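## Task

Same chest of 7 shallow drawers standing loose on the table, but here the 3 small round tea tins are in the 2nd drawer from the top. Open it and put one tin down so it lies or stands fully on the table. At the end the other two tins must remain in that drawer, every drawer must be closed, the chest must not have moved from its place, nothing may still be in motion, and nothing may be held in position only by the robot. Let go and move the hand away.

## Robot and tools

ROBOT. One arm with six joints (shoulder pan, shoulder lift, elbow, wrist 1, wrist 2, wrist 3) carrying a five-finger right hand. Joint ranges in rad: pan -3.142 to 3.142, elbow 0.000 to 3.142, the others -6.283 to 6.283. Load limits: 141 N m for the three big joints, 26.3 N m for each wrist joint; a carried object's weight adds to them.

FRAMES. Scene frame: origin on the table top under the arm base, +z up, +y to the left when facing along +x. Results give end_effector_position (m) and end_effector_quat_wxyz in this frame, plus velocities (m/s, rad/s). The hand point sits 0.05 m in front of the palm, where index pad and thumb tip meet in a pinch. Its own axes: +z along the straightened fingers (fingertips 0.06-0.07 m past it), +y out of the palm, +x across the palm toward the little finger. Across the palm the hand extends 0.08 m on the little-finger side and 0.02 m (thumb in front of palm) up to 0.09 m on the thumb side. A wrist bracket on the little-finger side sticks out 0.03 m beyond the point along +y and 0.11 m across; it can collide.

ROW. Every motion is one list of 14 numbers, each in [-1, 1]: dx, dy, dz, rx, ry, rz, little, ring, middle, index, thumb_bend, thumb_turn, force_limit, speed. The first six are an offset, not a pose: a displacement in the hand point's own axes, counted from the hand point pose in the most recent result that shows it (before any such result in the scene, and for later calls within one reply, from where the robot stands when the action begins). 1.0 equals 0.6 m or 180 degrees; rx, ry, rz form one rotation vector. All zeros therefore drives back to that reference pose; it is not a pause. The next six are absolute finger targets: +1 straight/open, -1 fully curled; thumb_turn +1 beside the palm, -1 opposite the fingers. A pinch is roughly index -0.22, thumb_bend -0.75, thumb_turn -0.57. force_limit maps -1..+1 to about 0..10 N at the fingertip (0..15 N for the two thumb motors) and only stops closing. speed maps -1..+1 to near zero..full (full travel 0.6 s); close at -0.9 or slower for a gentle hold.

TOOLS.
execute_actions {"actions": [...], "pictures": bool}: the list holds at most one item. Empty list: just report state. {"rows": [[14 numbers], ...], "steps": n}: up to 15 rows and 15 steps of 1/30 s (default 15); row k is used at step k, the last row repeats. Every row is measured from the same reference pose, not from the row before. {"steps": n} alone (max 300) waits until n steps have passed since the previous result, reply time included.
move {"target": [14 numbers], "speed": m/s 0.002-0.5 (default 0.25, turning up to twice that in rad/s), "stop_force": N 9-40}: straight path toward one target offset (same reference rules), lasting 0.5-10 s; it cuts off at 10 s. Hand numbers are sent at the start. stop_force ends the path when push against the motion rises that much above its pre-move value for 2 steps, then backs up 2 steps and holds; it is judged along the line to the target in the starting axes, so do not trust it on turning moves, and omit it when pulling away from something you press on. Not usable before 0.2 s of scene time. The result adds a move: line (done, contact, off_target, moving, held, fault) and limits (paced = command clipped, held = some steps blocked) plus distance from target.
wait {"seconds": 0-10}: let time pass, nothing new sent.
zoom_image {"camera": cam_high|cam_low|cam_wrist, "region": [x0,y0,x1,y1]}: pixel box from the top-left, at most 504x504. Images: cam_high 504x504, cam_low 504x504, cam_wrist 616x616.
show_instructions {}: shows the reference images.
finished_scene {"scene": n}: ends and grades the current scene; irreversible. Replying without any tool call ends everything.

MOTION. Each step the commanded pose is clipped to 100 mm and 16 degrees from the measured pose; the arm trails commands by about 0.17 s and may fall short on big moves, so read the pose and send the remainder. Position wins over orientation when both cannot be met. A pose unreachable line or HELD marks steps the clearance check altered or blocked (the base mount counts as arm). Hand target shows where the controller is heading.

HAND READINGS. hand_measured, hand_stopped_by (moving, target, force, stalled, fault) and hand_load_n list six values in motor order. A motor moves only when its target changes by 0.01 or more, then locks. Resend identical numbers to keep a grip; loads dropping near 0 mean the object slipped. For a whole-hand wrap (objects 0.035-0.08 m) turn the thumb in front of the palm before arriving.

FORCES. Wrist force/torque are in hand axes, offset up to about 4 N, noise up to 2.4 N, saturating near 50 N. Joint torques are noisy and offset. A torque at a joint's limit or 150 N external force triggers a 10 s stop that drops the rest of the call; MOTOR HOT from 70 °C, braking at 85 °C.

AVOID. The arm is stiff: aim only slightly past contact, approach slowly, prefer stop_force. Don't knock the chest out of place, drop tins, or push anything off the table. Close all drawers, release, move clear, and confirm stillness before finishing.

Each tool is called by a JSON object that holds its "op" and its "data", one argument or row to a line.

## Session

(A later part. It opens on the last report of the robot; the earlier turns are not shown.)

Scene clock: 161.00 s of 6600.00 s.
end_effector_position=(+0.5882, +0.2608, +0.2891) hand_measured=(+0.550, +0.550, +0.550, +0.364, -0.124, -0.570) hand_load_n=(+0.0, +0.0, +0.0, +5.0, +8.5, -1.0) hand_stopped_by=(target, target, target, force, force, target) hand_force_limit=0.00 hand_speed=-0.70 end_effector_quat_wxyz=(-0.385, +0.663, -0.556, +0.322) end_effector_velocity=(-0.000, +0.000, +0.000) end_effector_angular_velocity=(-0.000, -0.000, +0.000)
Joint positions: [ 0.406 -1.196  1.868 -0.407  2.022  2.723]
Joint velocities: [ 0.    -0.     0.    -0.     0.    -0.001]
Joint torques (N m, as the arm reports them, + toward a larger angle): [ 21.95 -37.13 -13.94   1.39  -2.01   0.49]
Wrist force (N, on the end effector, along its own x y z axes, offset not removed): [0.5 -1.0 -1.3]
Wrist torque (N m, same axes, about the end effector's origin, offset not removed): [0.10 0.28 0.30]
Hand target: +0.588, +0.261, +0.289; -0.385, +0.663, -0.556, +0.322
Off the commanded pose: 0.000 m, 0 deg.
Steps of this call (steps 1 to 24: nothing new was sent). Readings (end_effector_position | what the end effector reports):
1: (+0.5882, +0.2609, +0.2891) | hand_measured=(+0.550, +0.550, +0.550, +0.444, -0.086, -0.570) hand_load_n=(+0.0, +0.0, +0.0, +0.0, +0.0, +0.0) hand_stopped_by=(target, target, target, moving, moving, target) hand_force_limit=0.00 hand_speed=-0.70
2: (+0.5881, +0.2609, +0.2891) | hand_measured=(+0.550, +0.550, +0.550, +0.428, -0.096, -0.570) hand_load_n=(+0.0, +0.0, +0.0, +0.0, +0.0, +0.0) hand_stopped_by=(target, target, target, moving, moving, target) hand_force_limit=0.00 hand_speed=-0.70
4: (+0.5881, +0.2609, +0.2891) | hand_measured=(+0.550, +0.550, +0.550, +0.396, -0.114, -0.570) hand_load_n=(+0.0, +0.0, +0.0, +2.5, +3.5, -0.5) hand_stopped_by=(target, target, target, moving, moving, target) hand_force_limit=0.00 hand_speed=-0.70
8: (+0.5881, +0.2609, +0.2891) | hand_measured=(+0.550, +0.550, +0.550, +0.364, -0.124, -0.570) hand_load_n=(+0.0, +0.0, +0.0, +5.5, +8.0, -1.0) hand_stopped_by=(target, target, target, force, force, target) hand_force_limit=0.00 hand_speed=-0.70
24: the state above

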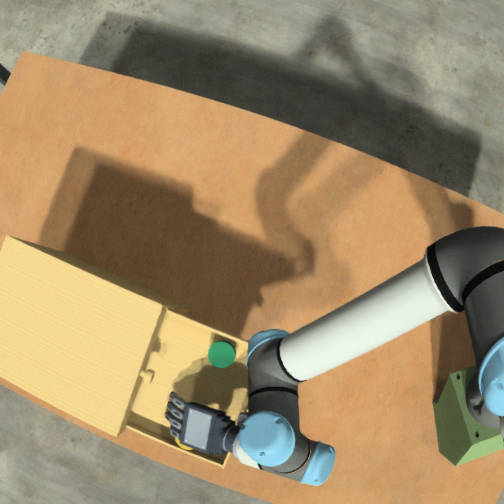

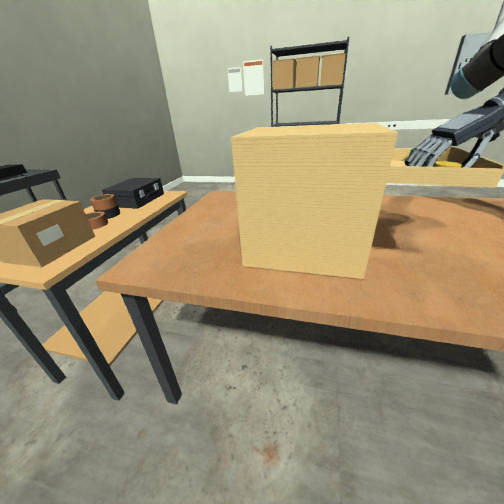

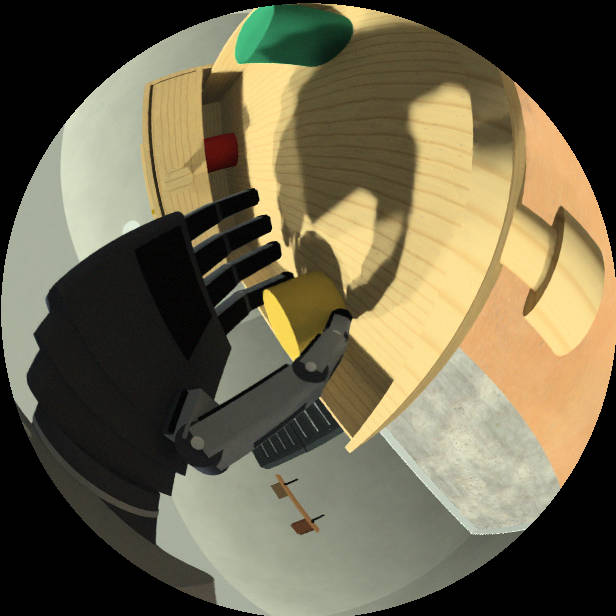

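Gripped. Lifting clear of the walls.

{"op": "move", "data": {
  "target": [0,-0.1,0.058,0,0,0,0.55,0.55,0.55,0.1,-0.6,-0.57,0.0,-0.7],
  "speed": 0.05
}}

{"op": "zoom_image", "data": {
  "camera": "cam_low",
  "region": [380,60,504,184]
}}

Scene clock: 164.67 s of 6600.00 s.
end_effector_position=(+0.6469, +0.2712, +0.3238) hand_measured=(+0.550, +0.550, +0.550, +0.364, -0.128, -0.570) hand_load_n=(-2.0, -2.5, +0.0, +1.5, +2.0, -0.5) hand_stopped_by=(target, target, target, force, force, target) hand_force_limit=0.00 hand_speed=-0.70 end_effector_quat_wxyz=(-0.385, +0.663, -0.556, +0.322) end_effector_velocity=(+0.002, +0.000, +0.000) end_effector_angular_velocity=(-0.000, +0.002, -0.000)
Joint positions: [ 0.42  -1.14   1.654 -0.248  2.035  2.727]
Joint velocities: [-0.     0.003 -0.008  0.007  0.001  0.001]
Joint torques (N m, as the arm reports them, + toward a larger angle): [ 34.5  -19.74 -35.45   0.21   1.49   1.51]
Wrist force (N, on the end effector, along its own x y z axes, offset not removed): [0.8 3.8 -4.0]
Wrist torque (N m, same axes, about the end effector's origin, offset not removed): [0.14 0.50 0.55]
Hand target: +0.647, +0.271, +0.324; -0.385, +0.663, -0.556, +0.322
Off the commanded pose: 0.000 m, 0 deg.
move: done

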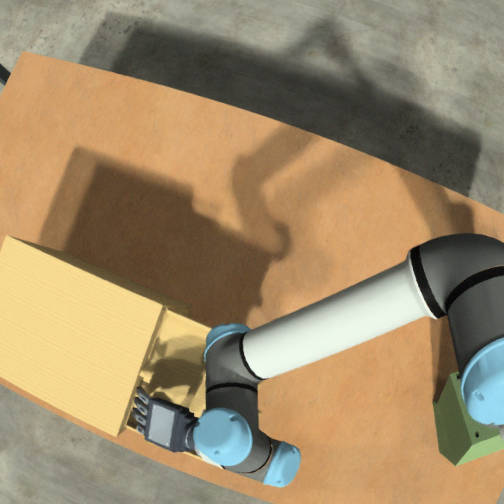

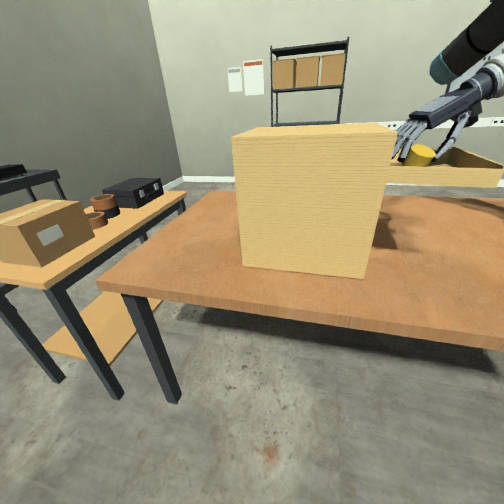

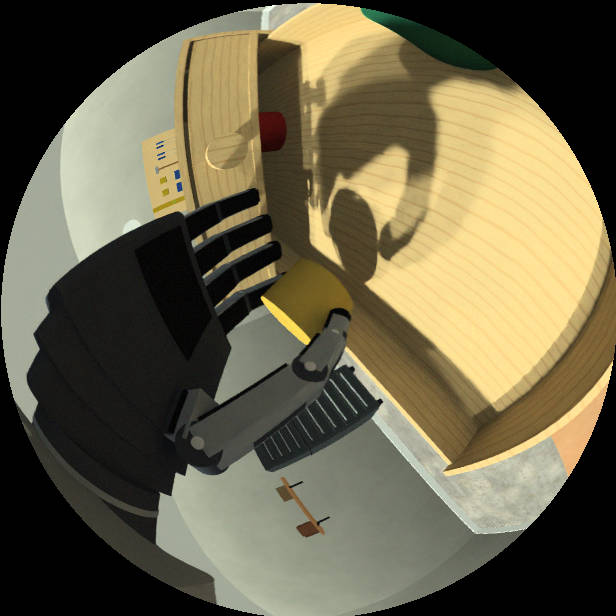

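Region (380, 60, 504, 184) of cam_low's 504x504 image, scaled by 4.065, with more detail than that image has.

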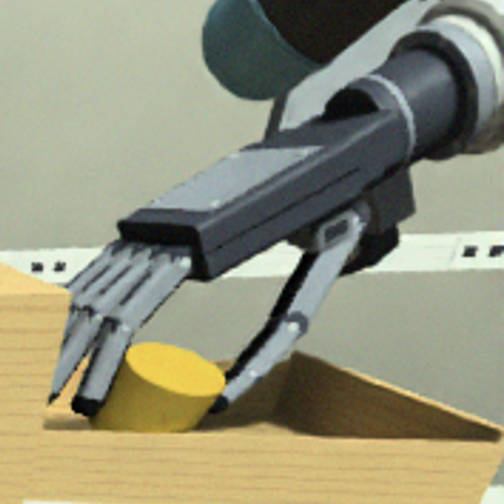

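{"op": "move", "data": {
  "target": [0.034,0.024,-0.042,0,0,0,0.55,0.55,0.55,0.05,-0.65,-0.57,0.1,-0.85],
  "speed": 0.02
}}

{"op": "zoom_image", "data": {
  "camera": "cam_low",
  "region": [380,60,504,184]
}}

{"op": "zoom_image", "data": {
  "camera": "cam_wrist",
  "region": [230,220,430,420]
}}

Scene clock: 169.43 s of 6600.00 s.
end_effector_position=(+0.6221, +0.2463, +0.3238) hand_measured=(+0.550, +0.550, +0.550, +0.342, -0.148, -0.570) hand_load_n=(+0.0, +0.0, +0.0, +7.5, +8.0, -1.0) hand_stopped_by=(target, target, target, force, force, target) hand_force_limit=0.10 hand_speed=-0.85 end_effector_quat_wxyz=(-0.385, +0.663, -0.556, +0.322) end_effector_velocity=(-0.003, -0.002, -0.001) end_effector_angular_velocity=(-0.001, +0.002, +0.001)
Joint positions: [ 0.397 -1.22   1.76  -0.277  2.013  2.72 ]
Joint velocities: [-0.002 -0.005  0.01  -0.002 -0.002 -0.001]
Joint torques (N m, as the arm reports them, + toward a larger angle): [  5.46 -40.3   -2.95  -2.59  -3.35  -1.55]
Wrist force (N, on the end effector, along its own x y z axes, offset not removed): [1.8 3.5 0.2]
Wrist torque (N m, same axes, about the end effector's origin, offset not removed): [0.52 0.02 0.51]
Hand target: +0.622, +0.246, +0.324; -0.385, +0.663, -0.556, +0.322
Off the commanded pose: 0.000 m, 0 deg.
move: done

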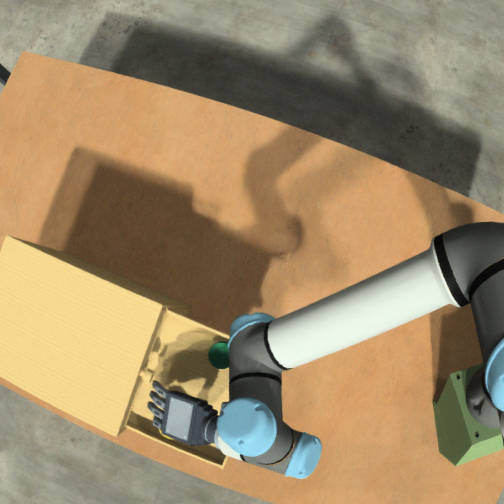

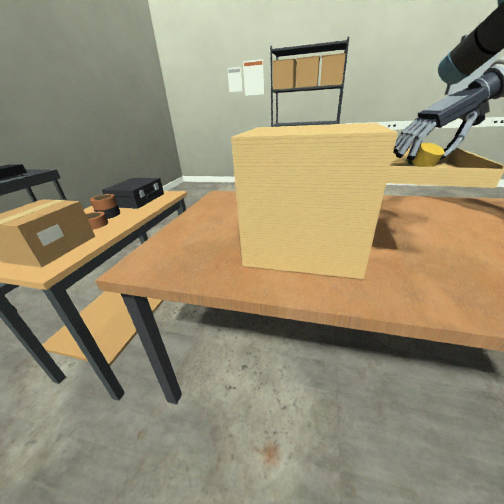

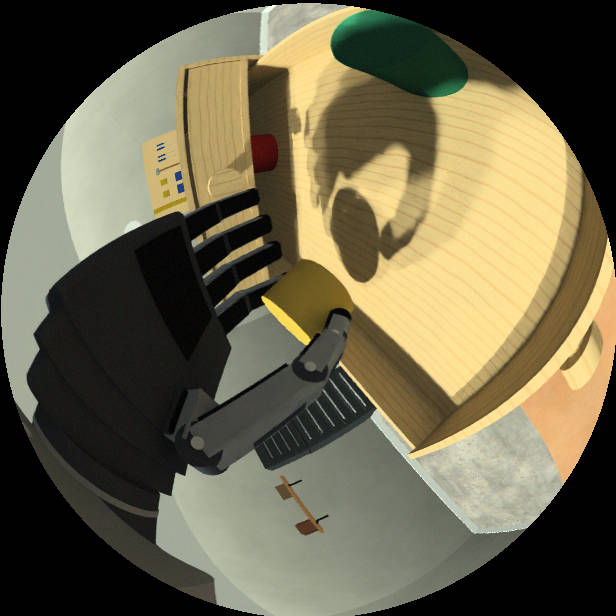

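Region (380, 60, 504, 184) of cam_low's 504x504 image, scaled by 4.065, with more detail than that image has.

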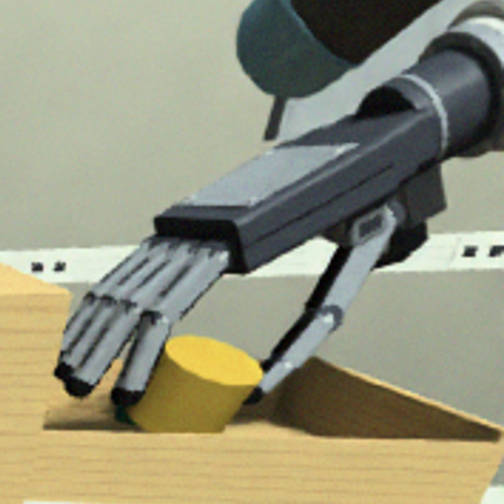

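Region (230, 220, 430, 420) of cam_wrist's 616x616 image, scaled by 2.520, with more detail than that image has.

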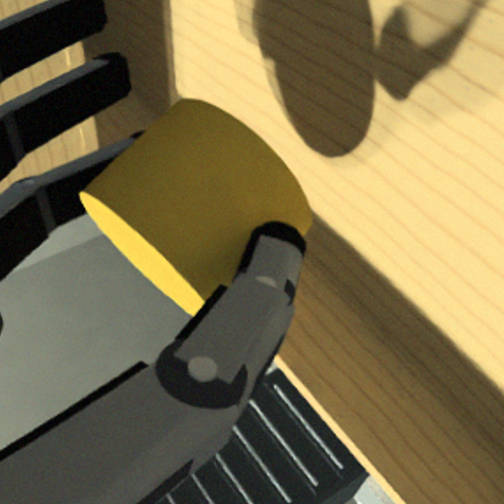

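{"op": "move", "data": {
  "target": [0,-0.045,-0.046,0,0,0,0.55,0.55,0.55,0.05,-0.65,-0.57,0.1,-0.85],
  "speed": 0.05
}}

Scene clock: 172.07 s of 6600.00 s.
end_effector_position=(+0.6118, +0.2443, +0.3606) hand_measured=(+0.550, +0.550, +0.550, +0.342, -0.148, -0.570) hand_load_n=(+0.0, +0.0, +0.0, +7.5, +8.0, -1.0) hand_stopped_by=(target, target, target, force, force, target) hand_force_limit=0.10 hand_speed=-0.85 end_effector_quat_wxyz=(-0.385, +0.663, -0.556, +0.322) end_effector_velocity=(-0.000, +0.000, +0.003) end_effector_angular_velocity=(-0.000, -0.000, +0.000)
Joint positions: [ 0.445 -1.264  1.739 -0.205  2.06   2.735]
Joint velocities: [ 0.003 -0.002 -0.002  0.005  0.003  0.   ]
Joint torques (N m, as the arm reports them, + toward a larger angle): [ 31.56 -38.64 -30.88   1.17   1.99   1.78]
Wrist force (N, on the end effector, along its own x y z axes, offset not removed): [-0.6 -0.4 2.0]
Wrist torque (N m, same axes, about the end effector's origin, offset not removed): [-0.23 0.33 0.33]
Hand target: +0.612, +0.244, +0.361; -0.385, +0.663, -0.556, +0.322
Off the commanded pose: 0.000 m, 0 deg.
move: done

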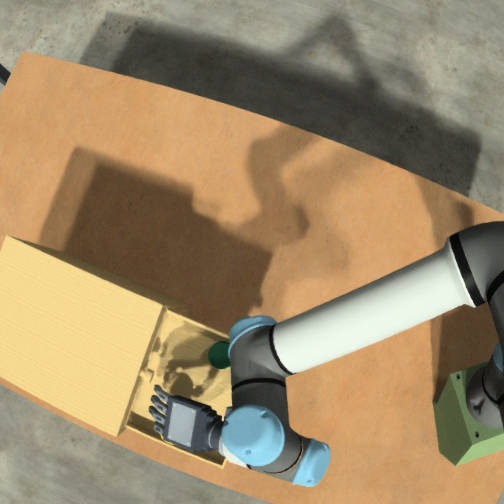

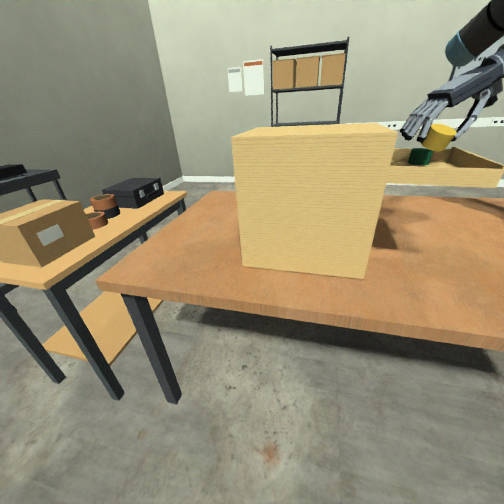

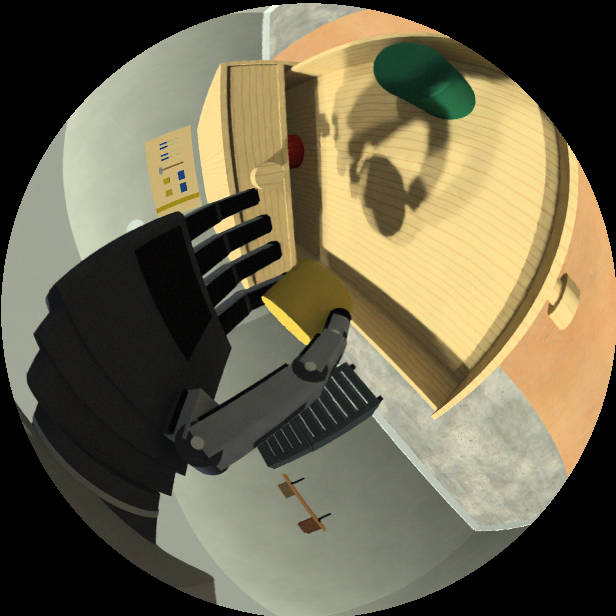

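{"op": "move", "data": {
  "target": [0.648,0.068,-0.152,0,0,0,0.55,0.55,0.55,0.05,-0.65,-0.57,0.1,-0.85],
  "speed": 0.25
}}

{"op": "move", "data": {
  "target": [0,0.462,0.267,0.017,-0.049,0.085,1,1,1,0.05,-0.65,-0.57,0.1,0.3],
  "speed": 0.2
}}

Scene clock: 178.00 s of 6600.00 s.
end_effector_position=(+0.5818, -0.1552, +0.3701) hand_measured=(+0.550, +0.550, +0.550, +0.342, -0.148, -0.570) hand_load_n=(+0.0, +0.0, +0.0, +7.5, +8.0, -1.0) hand_stopped_by=(target, target, target, force, force, target) hand_force_limit=0.10 hand_speed=-0.85 end_effector_quat_wxyz=(-0.385, +0.663, -0.556, +0.322) end_effector_velocity=(+0.000, -0.003, -0.000) end_effector_angular_velocity=(+0.004, -0.001, +0.005)
Joint positions: [-0.626 -1.852  1.859  0.272  1.022  2.457]
Joint velocities: [-0.013  0.003 -0.005  0.007 -0.018 -0.005]
Joint torques (N m, as the arm reports them, + toward a larger angle): [ -3.09 -15.33 -34.29   2.41  -3.59  -1.68]
Wrist force (N, on the end effector, along its own x y z axes, offset not removed): [-0.6 0.9 1.0]
Wrist torque (N m, same axes, about the end effector's origin, offset not removed): [0.10 0.52 0.15]
Hand target: +0.582, -0.155, +0.370; -0.385, +0.663, -0.556, +0.322
Off the commanded pose: 0.001 m, 0 deg.
After step 90, 0.67 s passed at rest.
move: done

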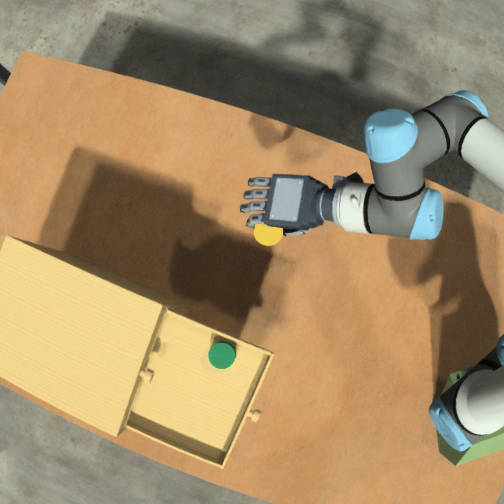

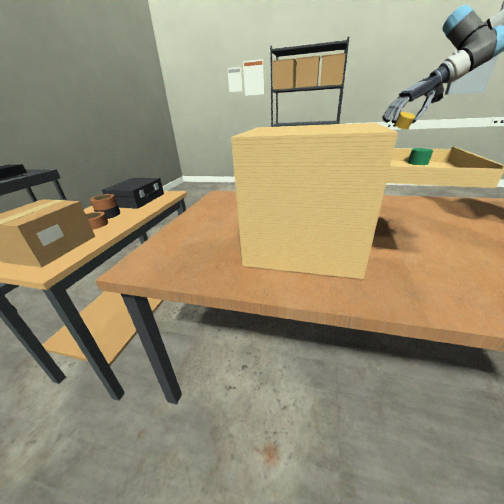

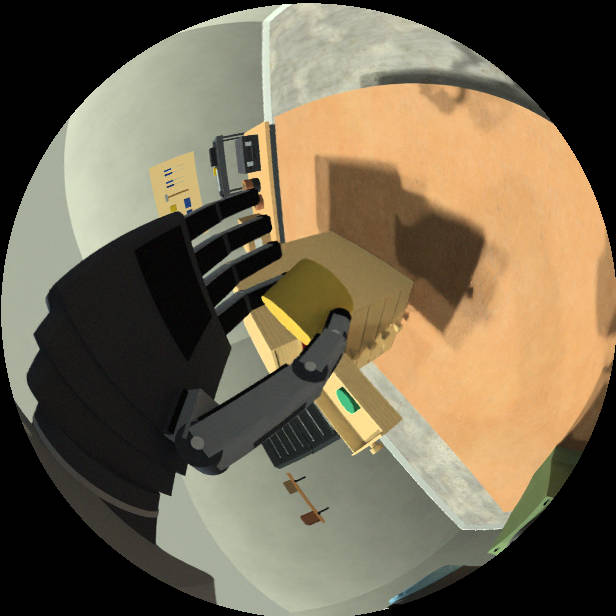

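Scene clock: 180.23 s of 6600.00 s.
end_effector_position=(+0.5834, -0.1548, +0.0502) hand_measured=(+1.000, +1.000, +1.000, +0.342, -0.148, -0.570) hand_load_n=(+0.0, +0.0, +0.0, +7.5, +8.0, -1.0) hand_stopped_by=(target, target, target, force, force, target) hand_force_limit=0.10 hand_speed=0.30 end_effector_quat_wxyz=(-0.483, +0.595, -0.599, +0.231) end_effector_velocity=(+0.001, +0.001, -0.002) end_effector_angular_velocity=(+0.003, -0.001, +0.001)
Joint positions: [-0.882 -1.16   1.879 -0.291  0.626  2.559]
Joint velocities: [ 0.002  0.006 -0.004 -0.002 -0.001  0.002]
Joint torques (N m, as the arm reports them, + toward a larger angle): [ -1.37 -25.96 -19.92  -0.56  -3.99   1.69]
Wrist force (N, on the end effector, along its own x y z axes, offset not removed): [0.9 1.2 2.7]
Wrist torque (N m, same axes, about the end effector's origin, offset not removed): [-0.04 -0.05 0.33]
Hand target: +0.583, -0.155, +0.050; -0.483, +0.595, -0.599, +0.231
Off the commanded pose: 0.000 m, 0 deg.
move: done

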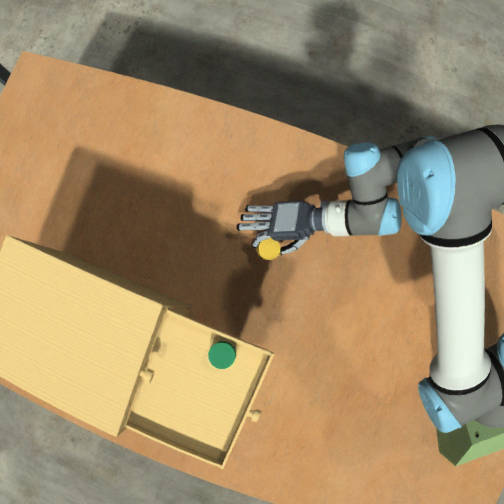

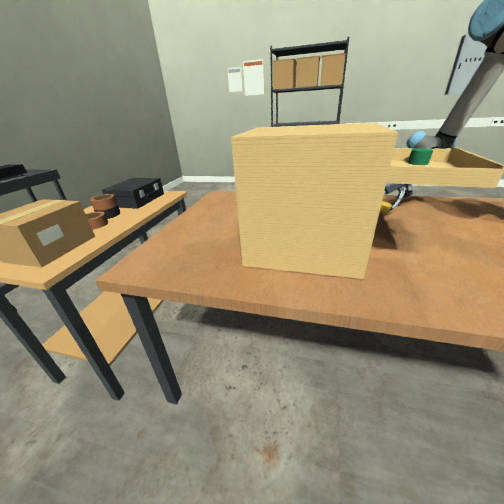

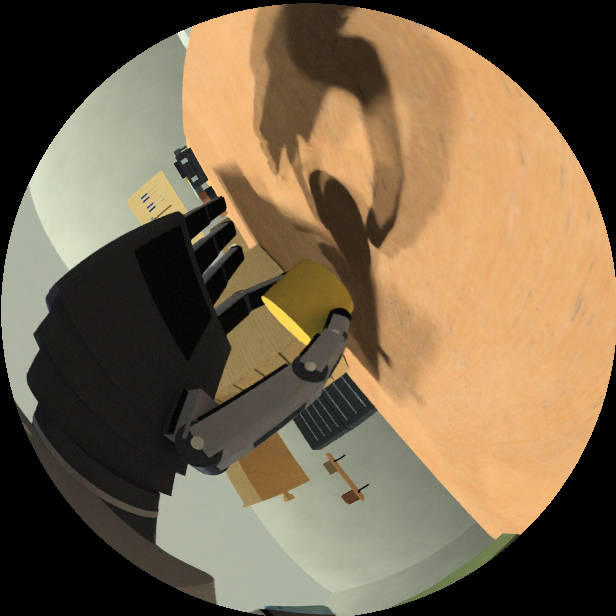

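{"op": "move", "data": {
  "target": [0.0142,0.0397,0.02,0,0,0,1,1,1,0.05,-0.65,-0.57,0.1,0.3],
  "speed": 0.012,
  "stop_force": 9
}}

{"op": "zoom_image", "data": {
  "camera": "cam_low",
  "region": [360,160,440,240]
}}

Scene clock: 185.40 s of 6600.00 s.
end_effector_position=(+0.5834, -0.1549, +0.0225) hand_measured=(+1.000, +1.000, +1.000, +0.342, -0.148, -0.570) hand_load_n=(+0.0, +0.0, +0.0, +9.5, +7.5, +0.5) hand_stopped_by=(target, target, target, force, force, target) hand_force_limit=0.10 hand_speed=0.30 end_effector_quat_wxyz=(-0.483, +0.595, -0.599, +0.231) end_effector_velocity=(+0.000, -0.001, -0.003) end_effector_angular_velocity=(-0.001, -0.000, -0.001)
Joint positions: [-0.887 -1.095  1.854 -0.328  0.621  2.555]
Joint velocities: [-0.001  0.006 -0.004 -0.003 -0.    -0.001]
Joint torques (N m, as the arm reports them, + toward a larger angle): [ -4.02 -23.49 -17.2   -0.79  -2.54  -2.03]
Wrist force (N, on the end effector, along its own x y z axes, offset not removed): [-2.6 -5.8 -0.7]
Wrist torque (N m, same axes, about the end effector's origin, offset not removed): [0.28 0.40 0.30]
Hand target: +0.583, -0.155, +0.022; -0.483, +0.595, -0.599, +0.231
Off the commanded pose: 0.000 m, 0 deg.
move: done

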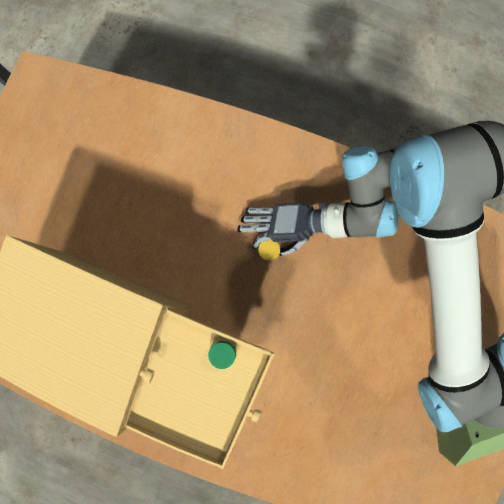

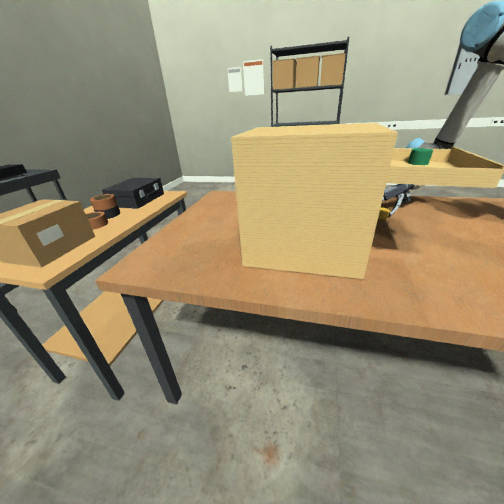

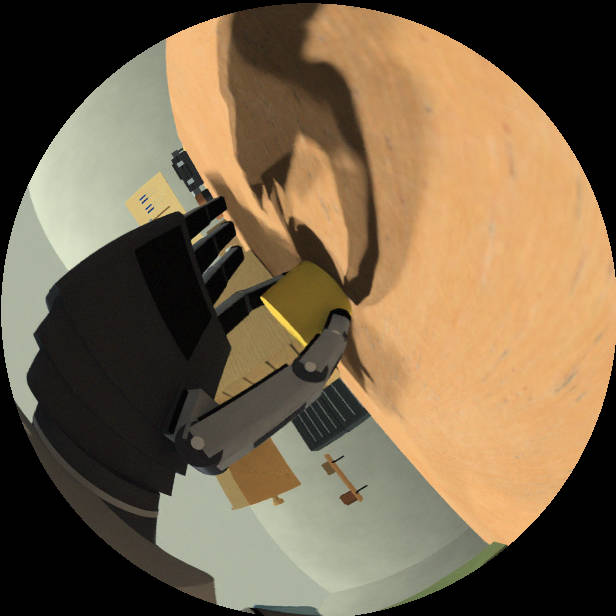

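Region (360, 160, 440, 240) of cam_low's 504x504 image, scaled by 6.300, with more detail than that image has.

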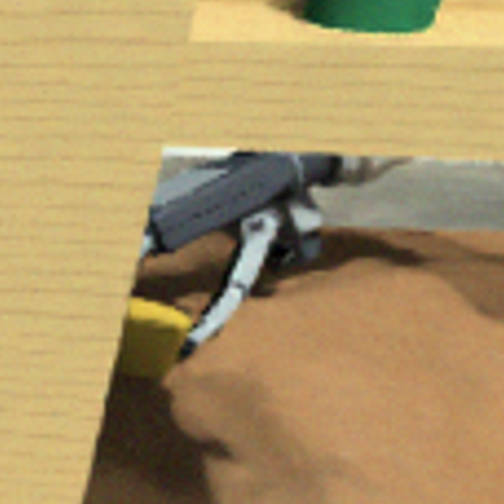

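{"op": "execute_actions", "data": {
  "actions": [
    {"rows":[[0,0,0,0,0,0,1,1,1,0.7,0.15,-0.57,0.1,-0.5]],"steps":15}
  ],
  "pictures": false
}}

{"op": "move", "data": {
  "target": [-0.035,-0.099,-0.05,0,0,0,1,1,1,0.7,0.15,-0.57,0.1,-0.5],
  "speed": 0.08
}}

Scene clock: 187.10 s of 6600.00 s.
end_effector_position=(+0.5834, -0.1549, +0.0225) hand_measured=(+1.000, +1.000, +1.000, +0.672, +0.058, -0.570) hand_load_n=(+0.0, +0.0, +0.0, +0.0, +0.0, +0.0) hand_stopped_by=(target, target, target, moving, moving, target) hand_force_limit=0.10 hand_speed=-0.50 end_effector_quat_wxyz=(-0.483, +0.595, -0.599, +0.231) end_effector_velocity=(+0.000, +0.000, +0.000) end_effector_angular_velocity=(-0.000, -0.000, +0.000)
Joint positions: [-0.887 -1.095  1.854 -0.328  0.621  2.555]
Joint velocities: [ 0. -0.  0.  0.  0. -0.]
Joint torques (N m, as the arm reports them, + toward a larger angle): [  4.3  -49.45  11.77   3.54  -0.73   0.28]
Wrist force (N, on the end effector, along its own x y z axes, offset not removed): [0.8 2.6 -1.6]
Wrist torque (N m, same axes, about the end effector's origin, offset not removed): [0.63 0.14 0.34]
Hand target: +0.583, -0.155, +0.023; -0.483, +0.595, -0.599, +0.231
Off the commanded pose: 0.000 m, 0 deg.
Steps of this call (steps 1 to 36: nothing new was sent; steps 37 to 51: all 15 steps of this action). Readings (end_effector_position | what the end effector reports):
37: (+0.5834, -0.1549, +0.0222) | hand_measured=(+1.000, +1.000, +1.000, +0.342, -0.148, -0.570) hand_load_n=(+0.0, +0.0, +0.0, +9.5, +8.0, +1.0) hand_stopped_by=(target, target, target, moving, moving, target) hand_force_limit=0.10 hand_speed=-0.50
38: (+0.5834, -0.1549, +0.0222) | hand_measured=(+1.000, +1.000, +1.000, +0.342, -0.148, -0.570) hand_load_n=(+0.0, +0.0, +0.0, +9.5, +8.0, +1.0) hand_stopped_by=(target, target, target, moving, moving, target) hand_force_limit=0.10 hand_speed=-0.50
40: (+0.5834, -0.1549, +0.0222) | hand_measured=(+1.000, +1.000, +1.000, +0.366, -0.134, -0.570) hand_load_n=(+0.0, +0.0, +0.0, +3.0, +3.5, +0.5) hand_stopped_by=(target, target, target, moving, moving, target) hand_force_limit=0.10 hand_speed=-0.50
44: (+0.5835, -0.1549, +0.0223) | hand_measured=(+1.000, +1.000, +1.000, +0.476, -0.066, -0.570) hand_load_n=(+0.0, +0.0, +0.0, +0.0, +0.0, +0.0) hand_stopped_by=(target, target, target, moving, moving, target) hand_force_limit=0.10 hand_speed=-0.50
51: the state above

Scene clock: 188.80 s of 6600.00 s.
end_effector_position=(+0.5832, -0.1551, +0.0920) hand_measured=(+1.000, +1.000, +1.000, +0.700, +0.150, -0.570) hand_load_n=(+0.0, +0.0, +0.0, +0.0, +0.0, +0.0) hand_stopped_by=(target, target, target, target, target, target) hand_force_limit=0.10 hand_speed=-0.50 end_effector_quat_wxyz=(-0.483, +0.595, -0.599, +0.231) end_effector_velocity=(+0.001, -0.000, +0.003) end_effector_angular_velocity=(-0.000, -0.001, +0.000)
Joint positions: [-0.874 -1.258  1.908 -0.227  0.632  2.564]
Joint velocities: [ 0.001 -0.005 -0.     0.004  0.     0.001]
Joint torques (N m, as the arm reports them, + toward a larger angle): [ 23.99 -47.56   9.07   3.63   1.38   1.31]
Wrist force (N, on the end effector, along its own x y z axes, offset not removed): [0.7 -0.7 3.0]
Wrist torque (N m, same axes, about the end effector's origin, offset not removed): [-0.22 0.10 0.20]
Hand target: +0.583, -0.155, +0.092; -0.483, +0.595, -0.599, +0.231
Off the commanded pose: 0.000 m, 0 deg.
move: done

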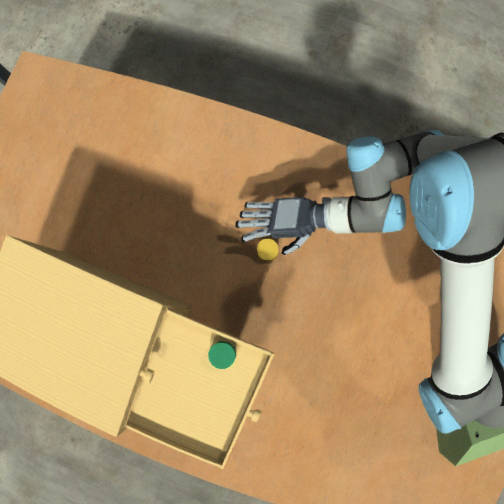

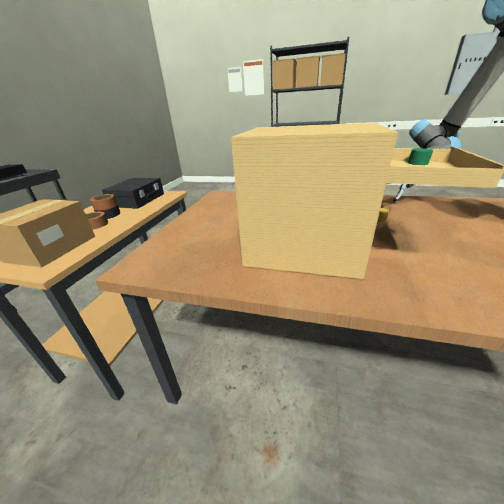

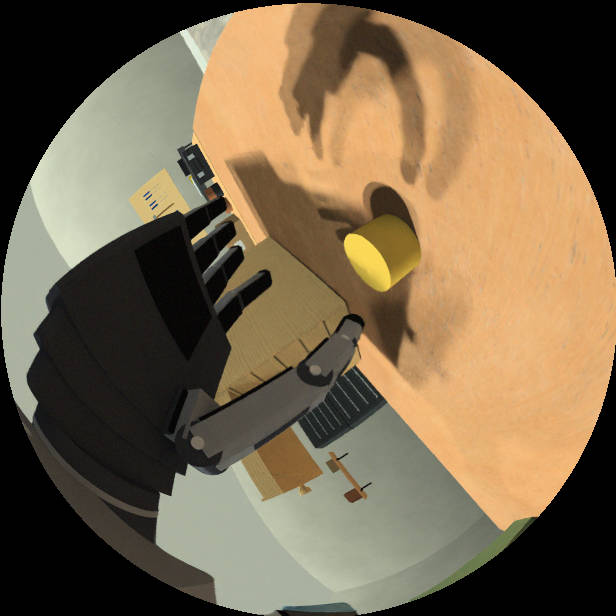

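{"op": "move", "data": {
  "target": [-0.372,-0.255,-0.312,-0.124,0.085,-0.058,1,1,1,1,1,1,0.1,0.3],
  "speed": 0.3
}}

{"op": "move", "data": {
  "target": [-0.364,0.1275,-0.02,0,0,0,1,1,1,1,1,1,0.1,0.3],
  "speed": 0.2
}}

{"op": "move", "data": {
  "target": [0,0.0536,0.064,0,0,0,1,1,1,1,1,1,0.1,0.3],
  "speed": 0.08
}}

{"op": "zoom_image", "data": {
  "camera": "cam_high",
  "region": [200,330,370,500]
}}

Scene clock: 199.70 s of 6600.00 s.
end_effector_position=(+0.4590, -0.0303, +0.3699) hand_measured=(+1.000, +1.000, +1.000, +1.000, +1.000, +1.000) hand_load_n=(+0.0, +0.0, +0.0, +0.0, +0.0, +0.0) hand_stopped_by=(target, target, target, target, target, target) hand_force_limit=0.10 hand_speed=0.30 end_effector_quat_wxyz=(-0.254, +0.693, -0.634, +0.230) end_effector_velocity=(-0.001, +0.001, +0.001) end_effector_angular_velocity=(-0.010, +0.013, -0.006)
Joint positions: [-0.081 -1.871  1.992  0.394  1.777  2.684]
Joint velocities: [ 0.023  0.013 -0.011  0.008  0.036  0.012]
Joint torques (N m, as the arm reports them, + toward a larger angle): [ 21.99  -5.88 -31.53   2.87   2.28   2.02]
Wrist force (N, on the end effector, along its own x y z axes, offset not removed): [0.8 2.4 0.3]
Wrist torque (N m, same axes, about the end effector's origin, offset not removed): [0.34 0.22 0.33]
Hand target: +0.459, -0.030, +0.370; -0.253, +0.693, -0.635, +0.230
Off the commanded pose: 0.000 m, 0 deg.
After step 90, 6.07 s passed at rest.
move: done

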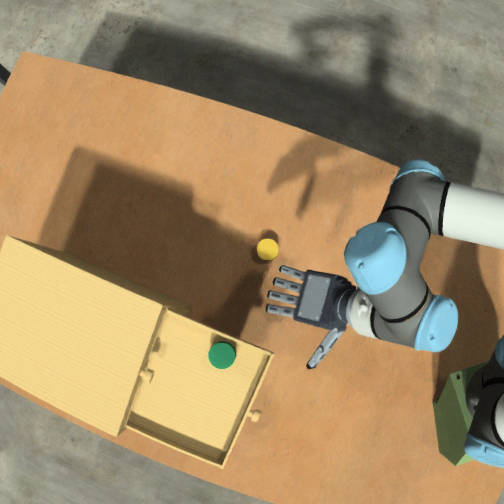

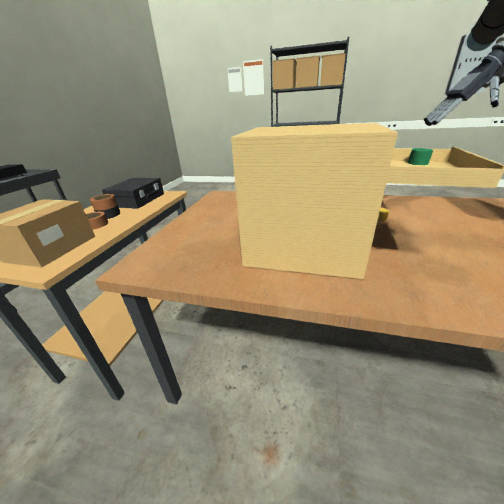

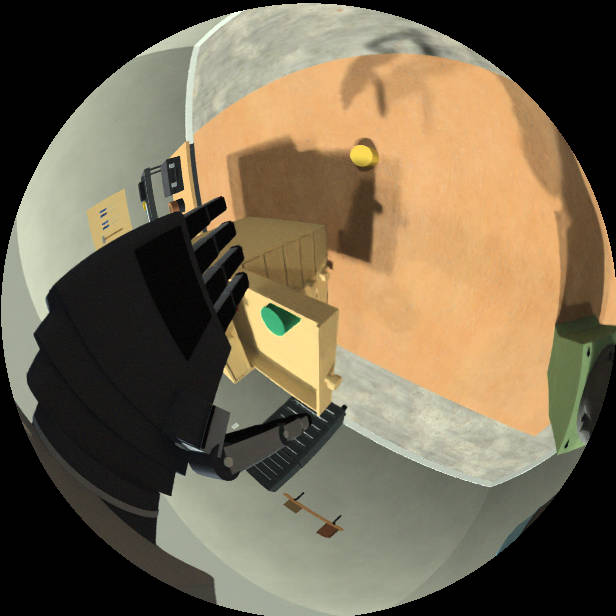

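Scene clock: 201.47 s of 6600.00 s.
end_effector_position=(+0.3740, +0.1810, +0.3305) hand_measured=(+1.000, +1.000, +1.000, +1.000, +1.000, +1.000) hand_load_n=(+0.0, +0.0, +0.0, +0.0, +0.0, +0.0) hand_stopped_by=(target, target, target, target, target, target) hand_force_limit=0.10 hand_speed=0.30 end_effector_quat_wxyz=(-0.254, +0.693, -0.634, +0.230) end_effector_velocity=(+0.000, +0.003, -0.000) end_effector_angular_velocity=(-0.001, +0.000, -0.003)
Joint positions: [ 0.598 -1.448  2.074  0.108  2.338  3.128]
Joint velocities: [ 0.007  0.011 -0.007  0.002  0.008  0.009]
Joint torques (N m, as the arm reports them, + toward a larger angle): [ 24.4   -6.45 -28.43   2.5    2.87   1.61]
Wrist force (N, on the end effector, along its own x y z axes, offset not removed): [1.4 1.8 -1.7]
Wrist torque (N m, same axes, about the end effector's origin, offset not removed): [0.38 0.16 0.37]
Hand target: +0.374, +0.181, +0.330; -0.254, +0.693, -0.634, +0.230
Off the commanded pose: 0.001 m, 0 deg.
move: done

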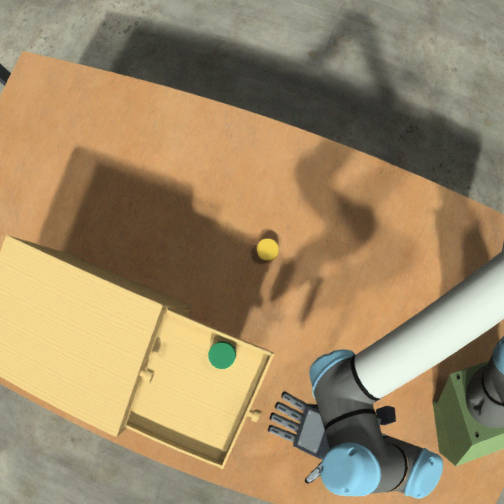

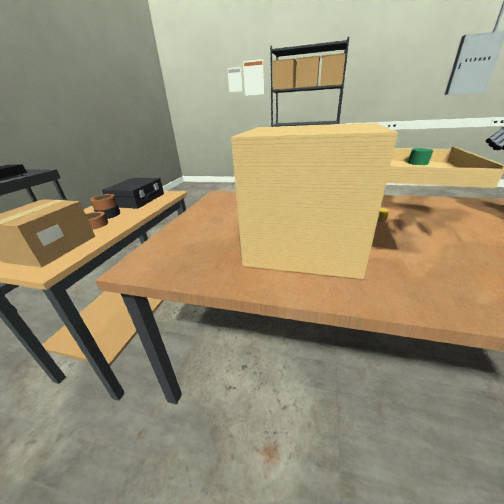

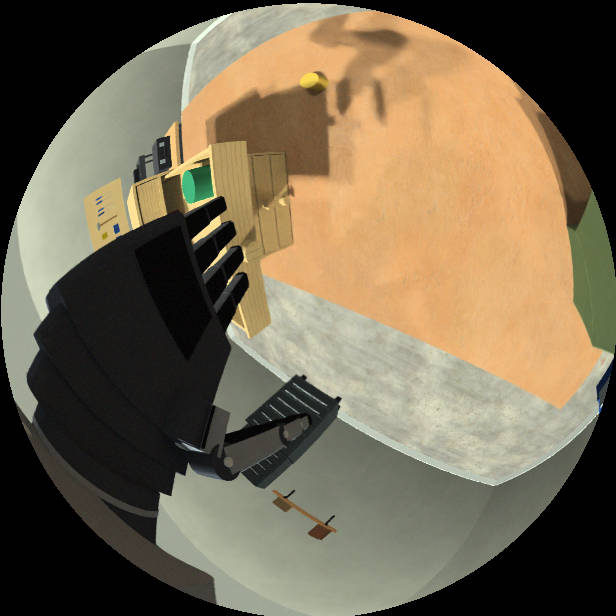

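Scene clock: 202.57 s of 6600.00 s.
end_effector_position=(+0.3741, +0.1812, +0.2806) hand_measured=(+1.000, +1.000, +1.000, +1.000, +1.000, +1.000) hand_load_n=(+0.0, +0.0, +0.0, +0.0, +0.0, +0.0) hand_stopped_by=(target, target, target, target, target, target) hand_force_limit=0.10 hand_speed=0.30 end_effector_quat_wxyz=(-0.254, +0.693, -0.634, +0.230) end_effector_velocity=(-0.000, -0.000, -0.003) end_effector_angular_velocity=(-0.000, +0.000, +0.000)
Joint positions: [ 0.508 -1.415  2.161 -0.066  2.27   3.049]
Joint velocities: [-0.005  0.002  0.005 -0.009 -0.004 -0.005]
Joint torques (N m, as the arm reports them, + toward a larger angle): [-0.66 -6.89  1.46 -1.65 -2.91 -1.53]
Wrist force (N, on the end effector, along its own x y z axes, offset not removed): [2.2 1.5 -1.0]
Wrist torque (N m, same axes, about the end effector's origin, offset not removed): [0.41 0.12 0.50]
Hand target: +0.374, +0.181, +0.280; -0.254, +0.693, -0.634, +0.230
Off the commanded pose: 0.000 m, 0 deg.
move: done

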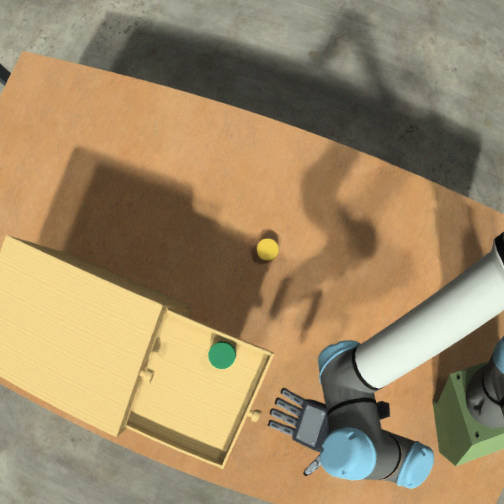

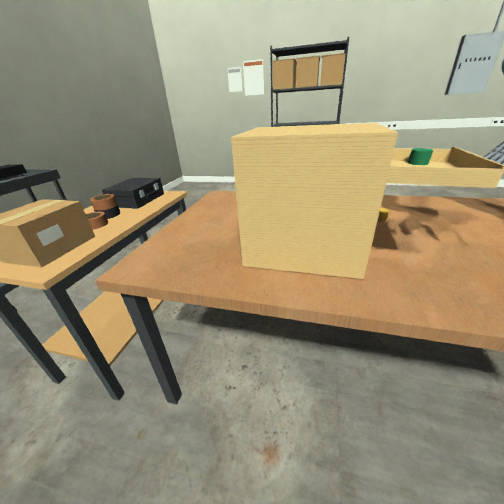

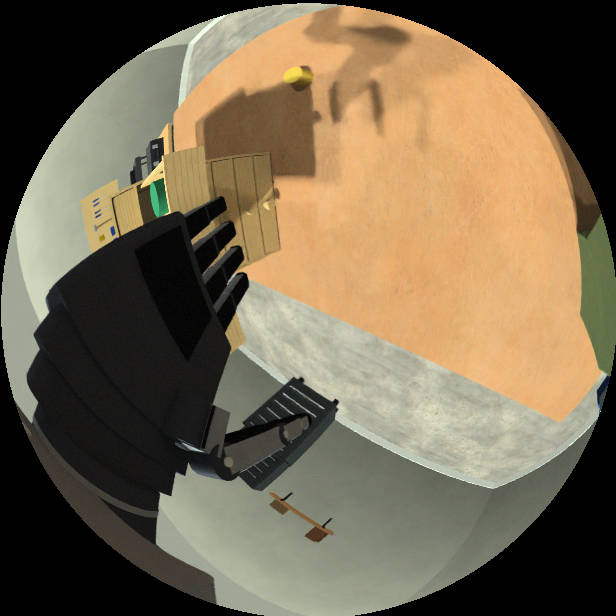

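Region (200, 330, 370, 500) of cam_high's 504x504 image, scaled by 2.965, with more detail than that image has.

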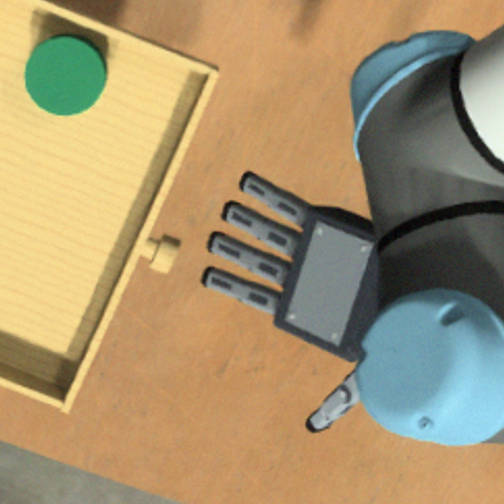

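{"op": "move", "data": {
  "target": [-0.02,-0.0227,0.028,0,0,0,1,1,1,1,1,1,0.1,0.3],
  "speed": 0.04
}}

{"op": "zoom_image", "data": {
  "camera": "cam_low",
  "region": [420,110,504,194]
}}

{"op": "zoom_image", "data": {
  "camera": "cam_high",
  "region": [200,330,370,500]
}}

Scene clock: 206.10 s of 6600.00 s.
end_effector_position=(+0.3940, +0.1949, +0.2767) hand_measured=(+1.000, +1.000, +1.000, +1.000, +1.000, +1.000) hand_load_n=(+0.0, +0.0, +0.0, +0.0, +0.0, +0.0) hand_stopped_by=(target, target, target, target, target, target) hand_force_limit=0.10 hand_speed=0.30 end_effector_quat_wxyz=(-0.254, +0.693, -0.634, +0.230) end_effector_velocity=(+0.002, +0.001, -0.000) end_effector_angular_velocity=(-0.000, -0.000, -0.000)
Joint positions: [ 0.506 -1.36   2.104 -0.064  2.268  3.047]
Joint velocities: [-0.     0.006 -0.007  0.001 -0.    -0.001]
Joint torques (N m, as the arm reports them, + toward a larger angle): [  1.05  -8.18 -27.54   2.33  -2.69  -1.59]
Wrist force (N, on the end effector, along its own x y z axes, offset not removed): [0.9 0.9 0.2]
Wrist torque (N m, same axes, about the end effector's origin, offset not removed): [0.06 0.02 0.43]
Hand target: +0.394, +0.195, +0.277; -0.254, +0.693, -0.634, +0.230
Off the commanded pose: 0.000 m, 0 deg.
move: done

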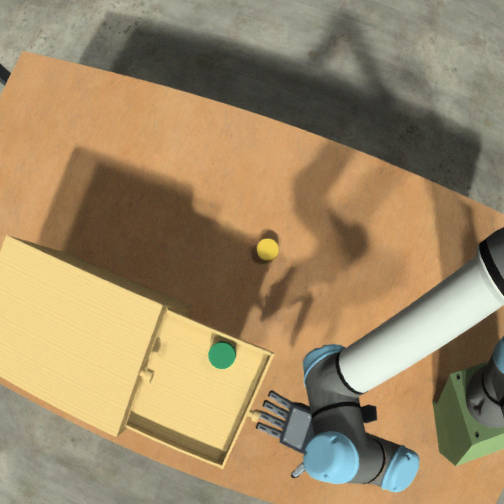

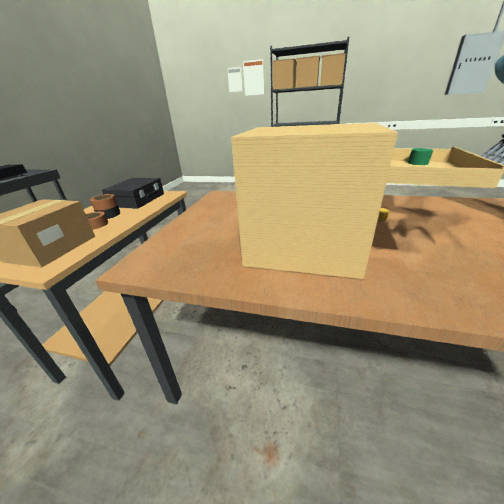

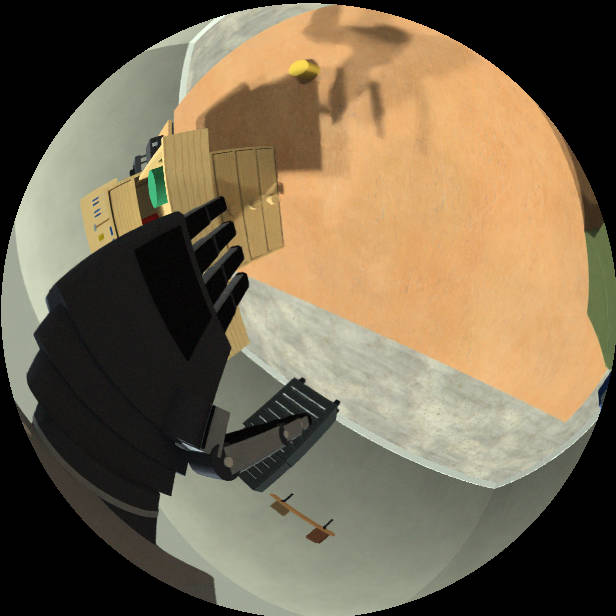

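Region (420, 110, 504, 194) of cam_low's 504x504 image, scaled by 6.000, with more detail than that image has.

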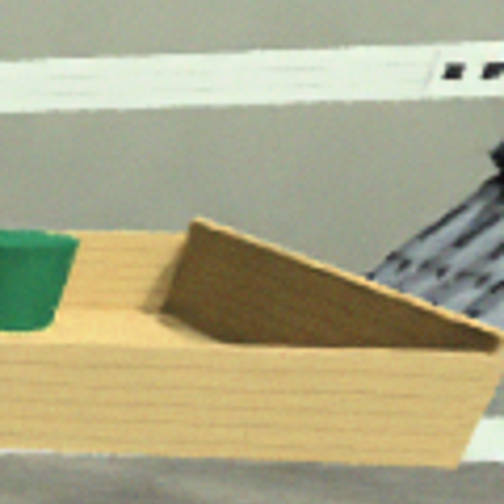

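Region (200, 330, 370, 500) of cam_high's 504x504 image, scaled by 2.965, with more detail than that image has.

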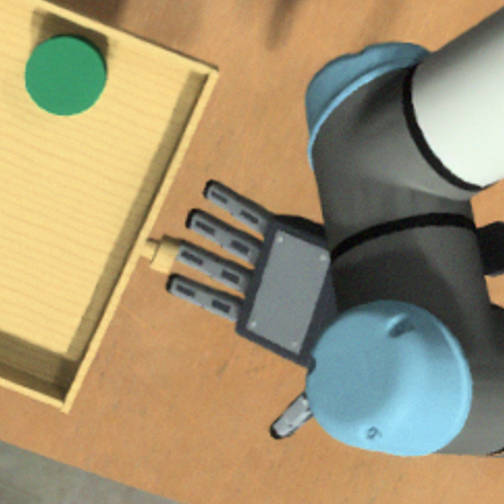

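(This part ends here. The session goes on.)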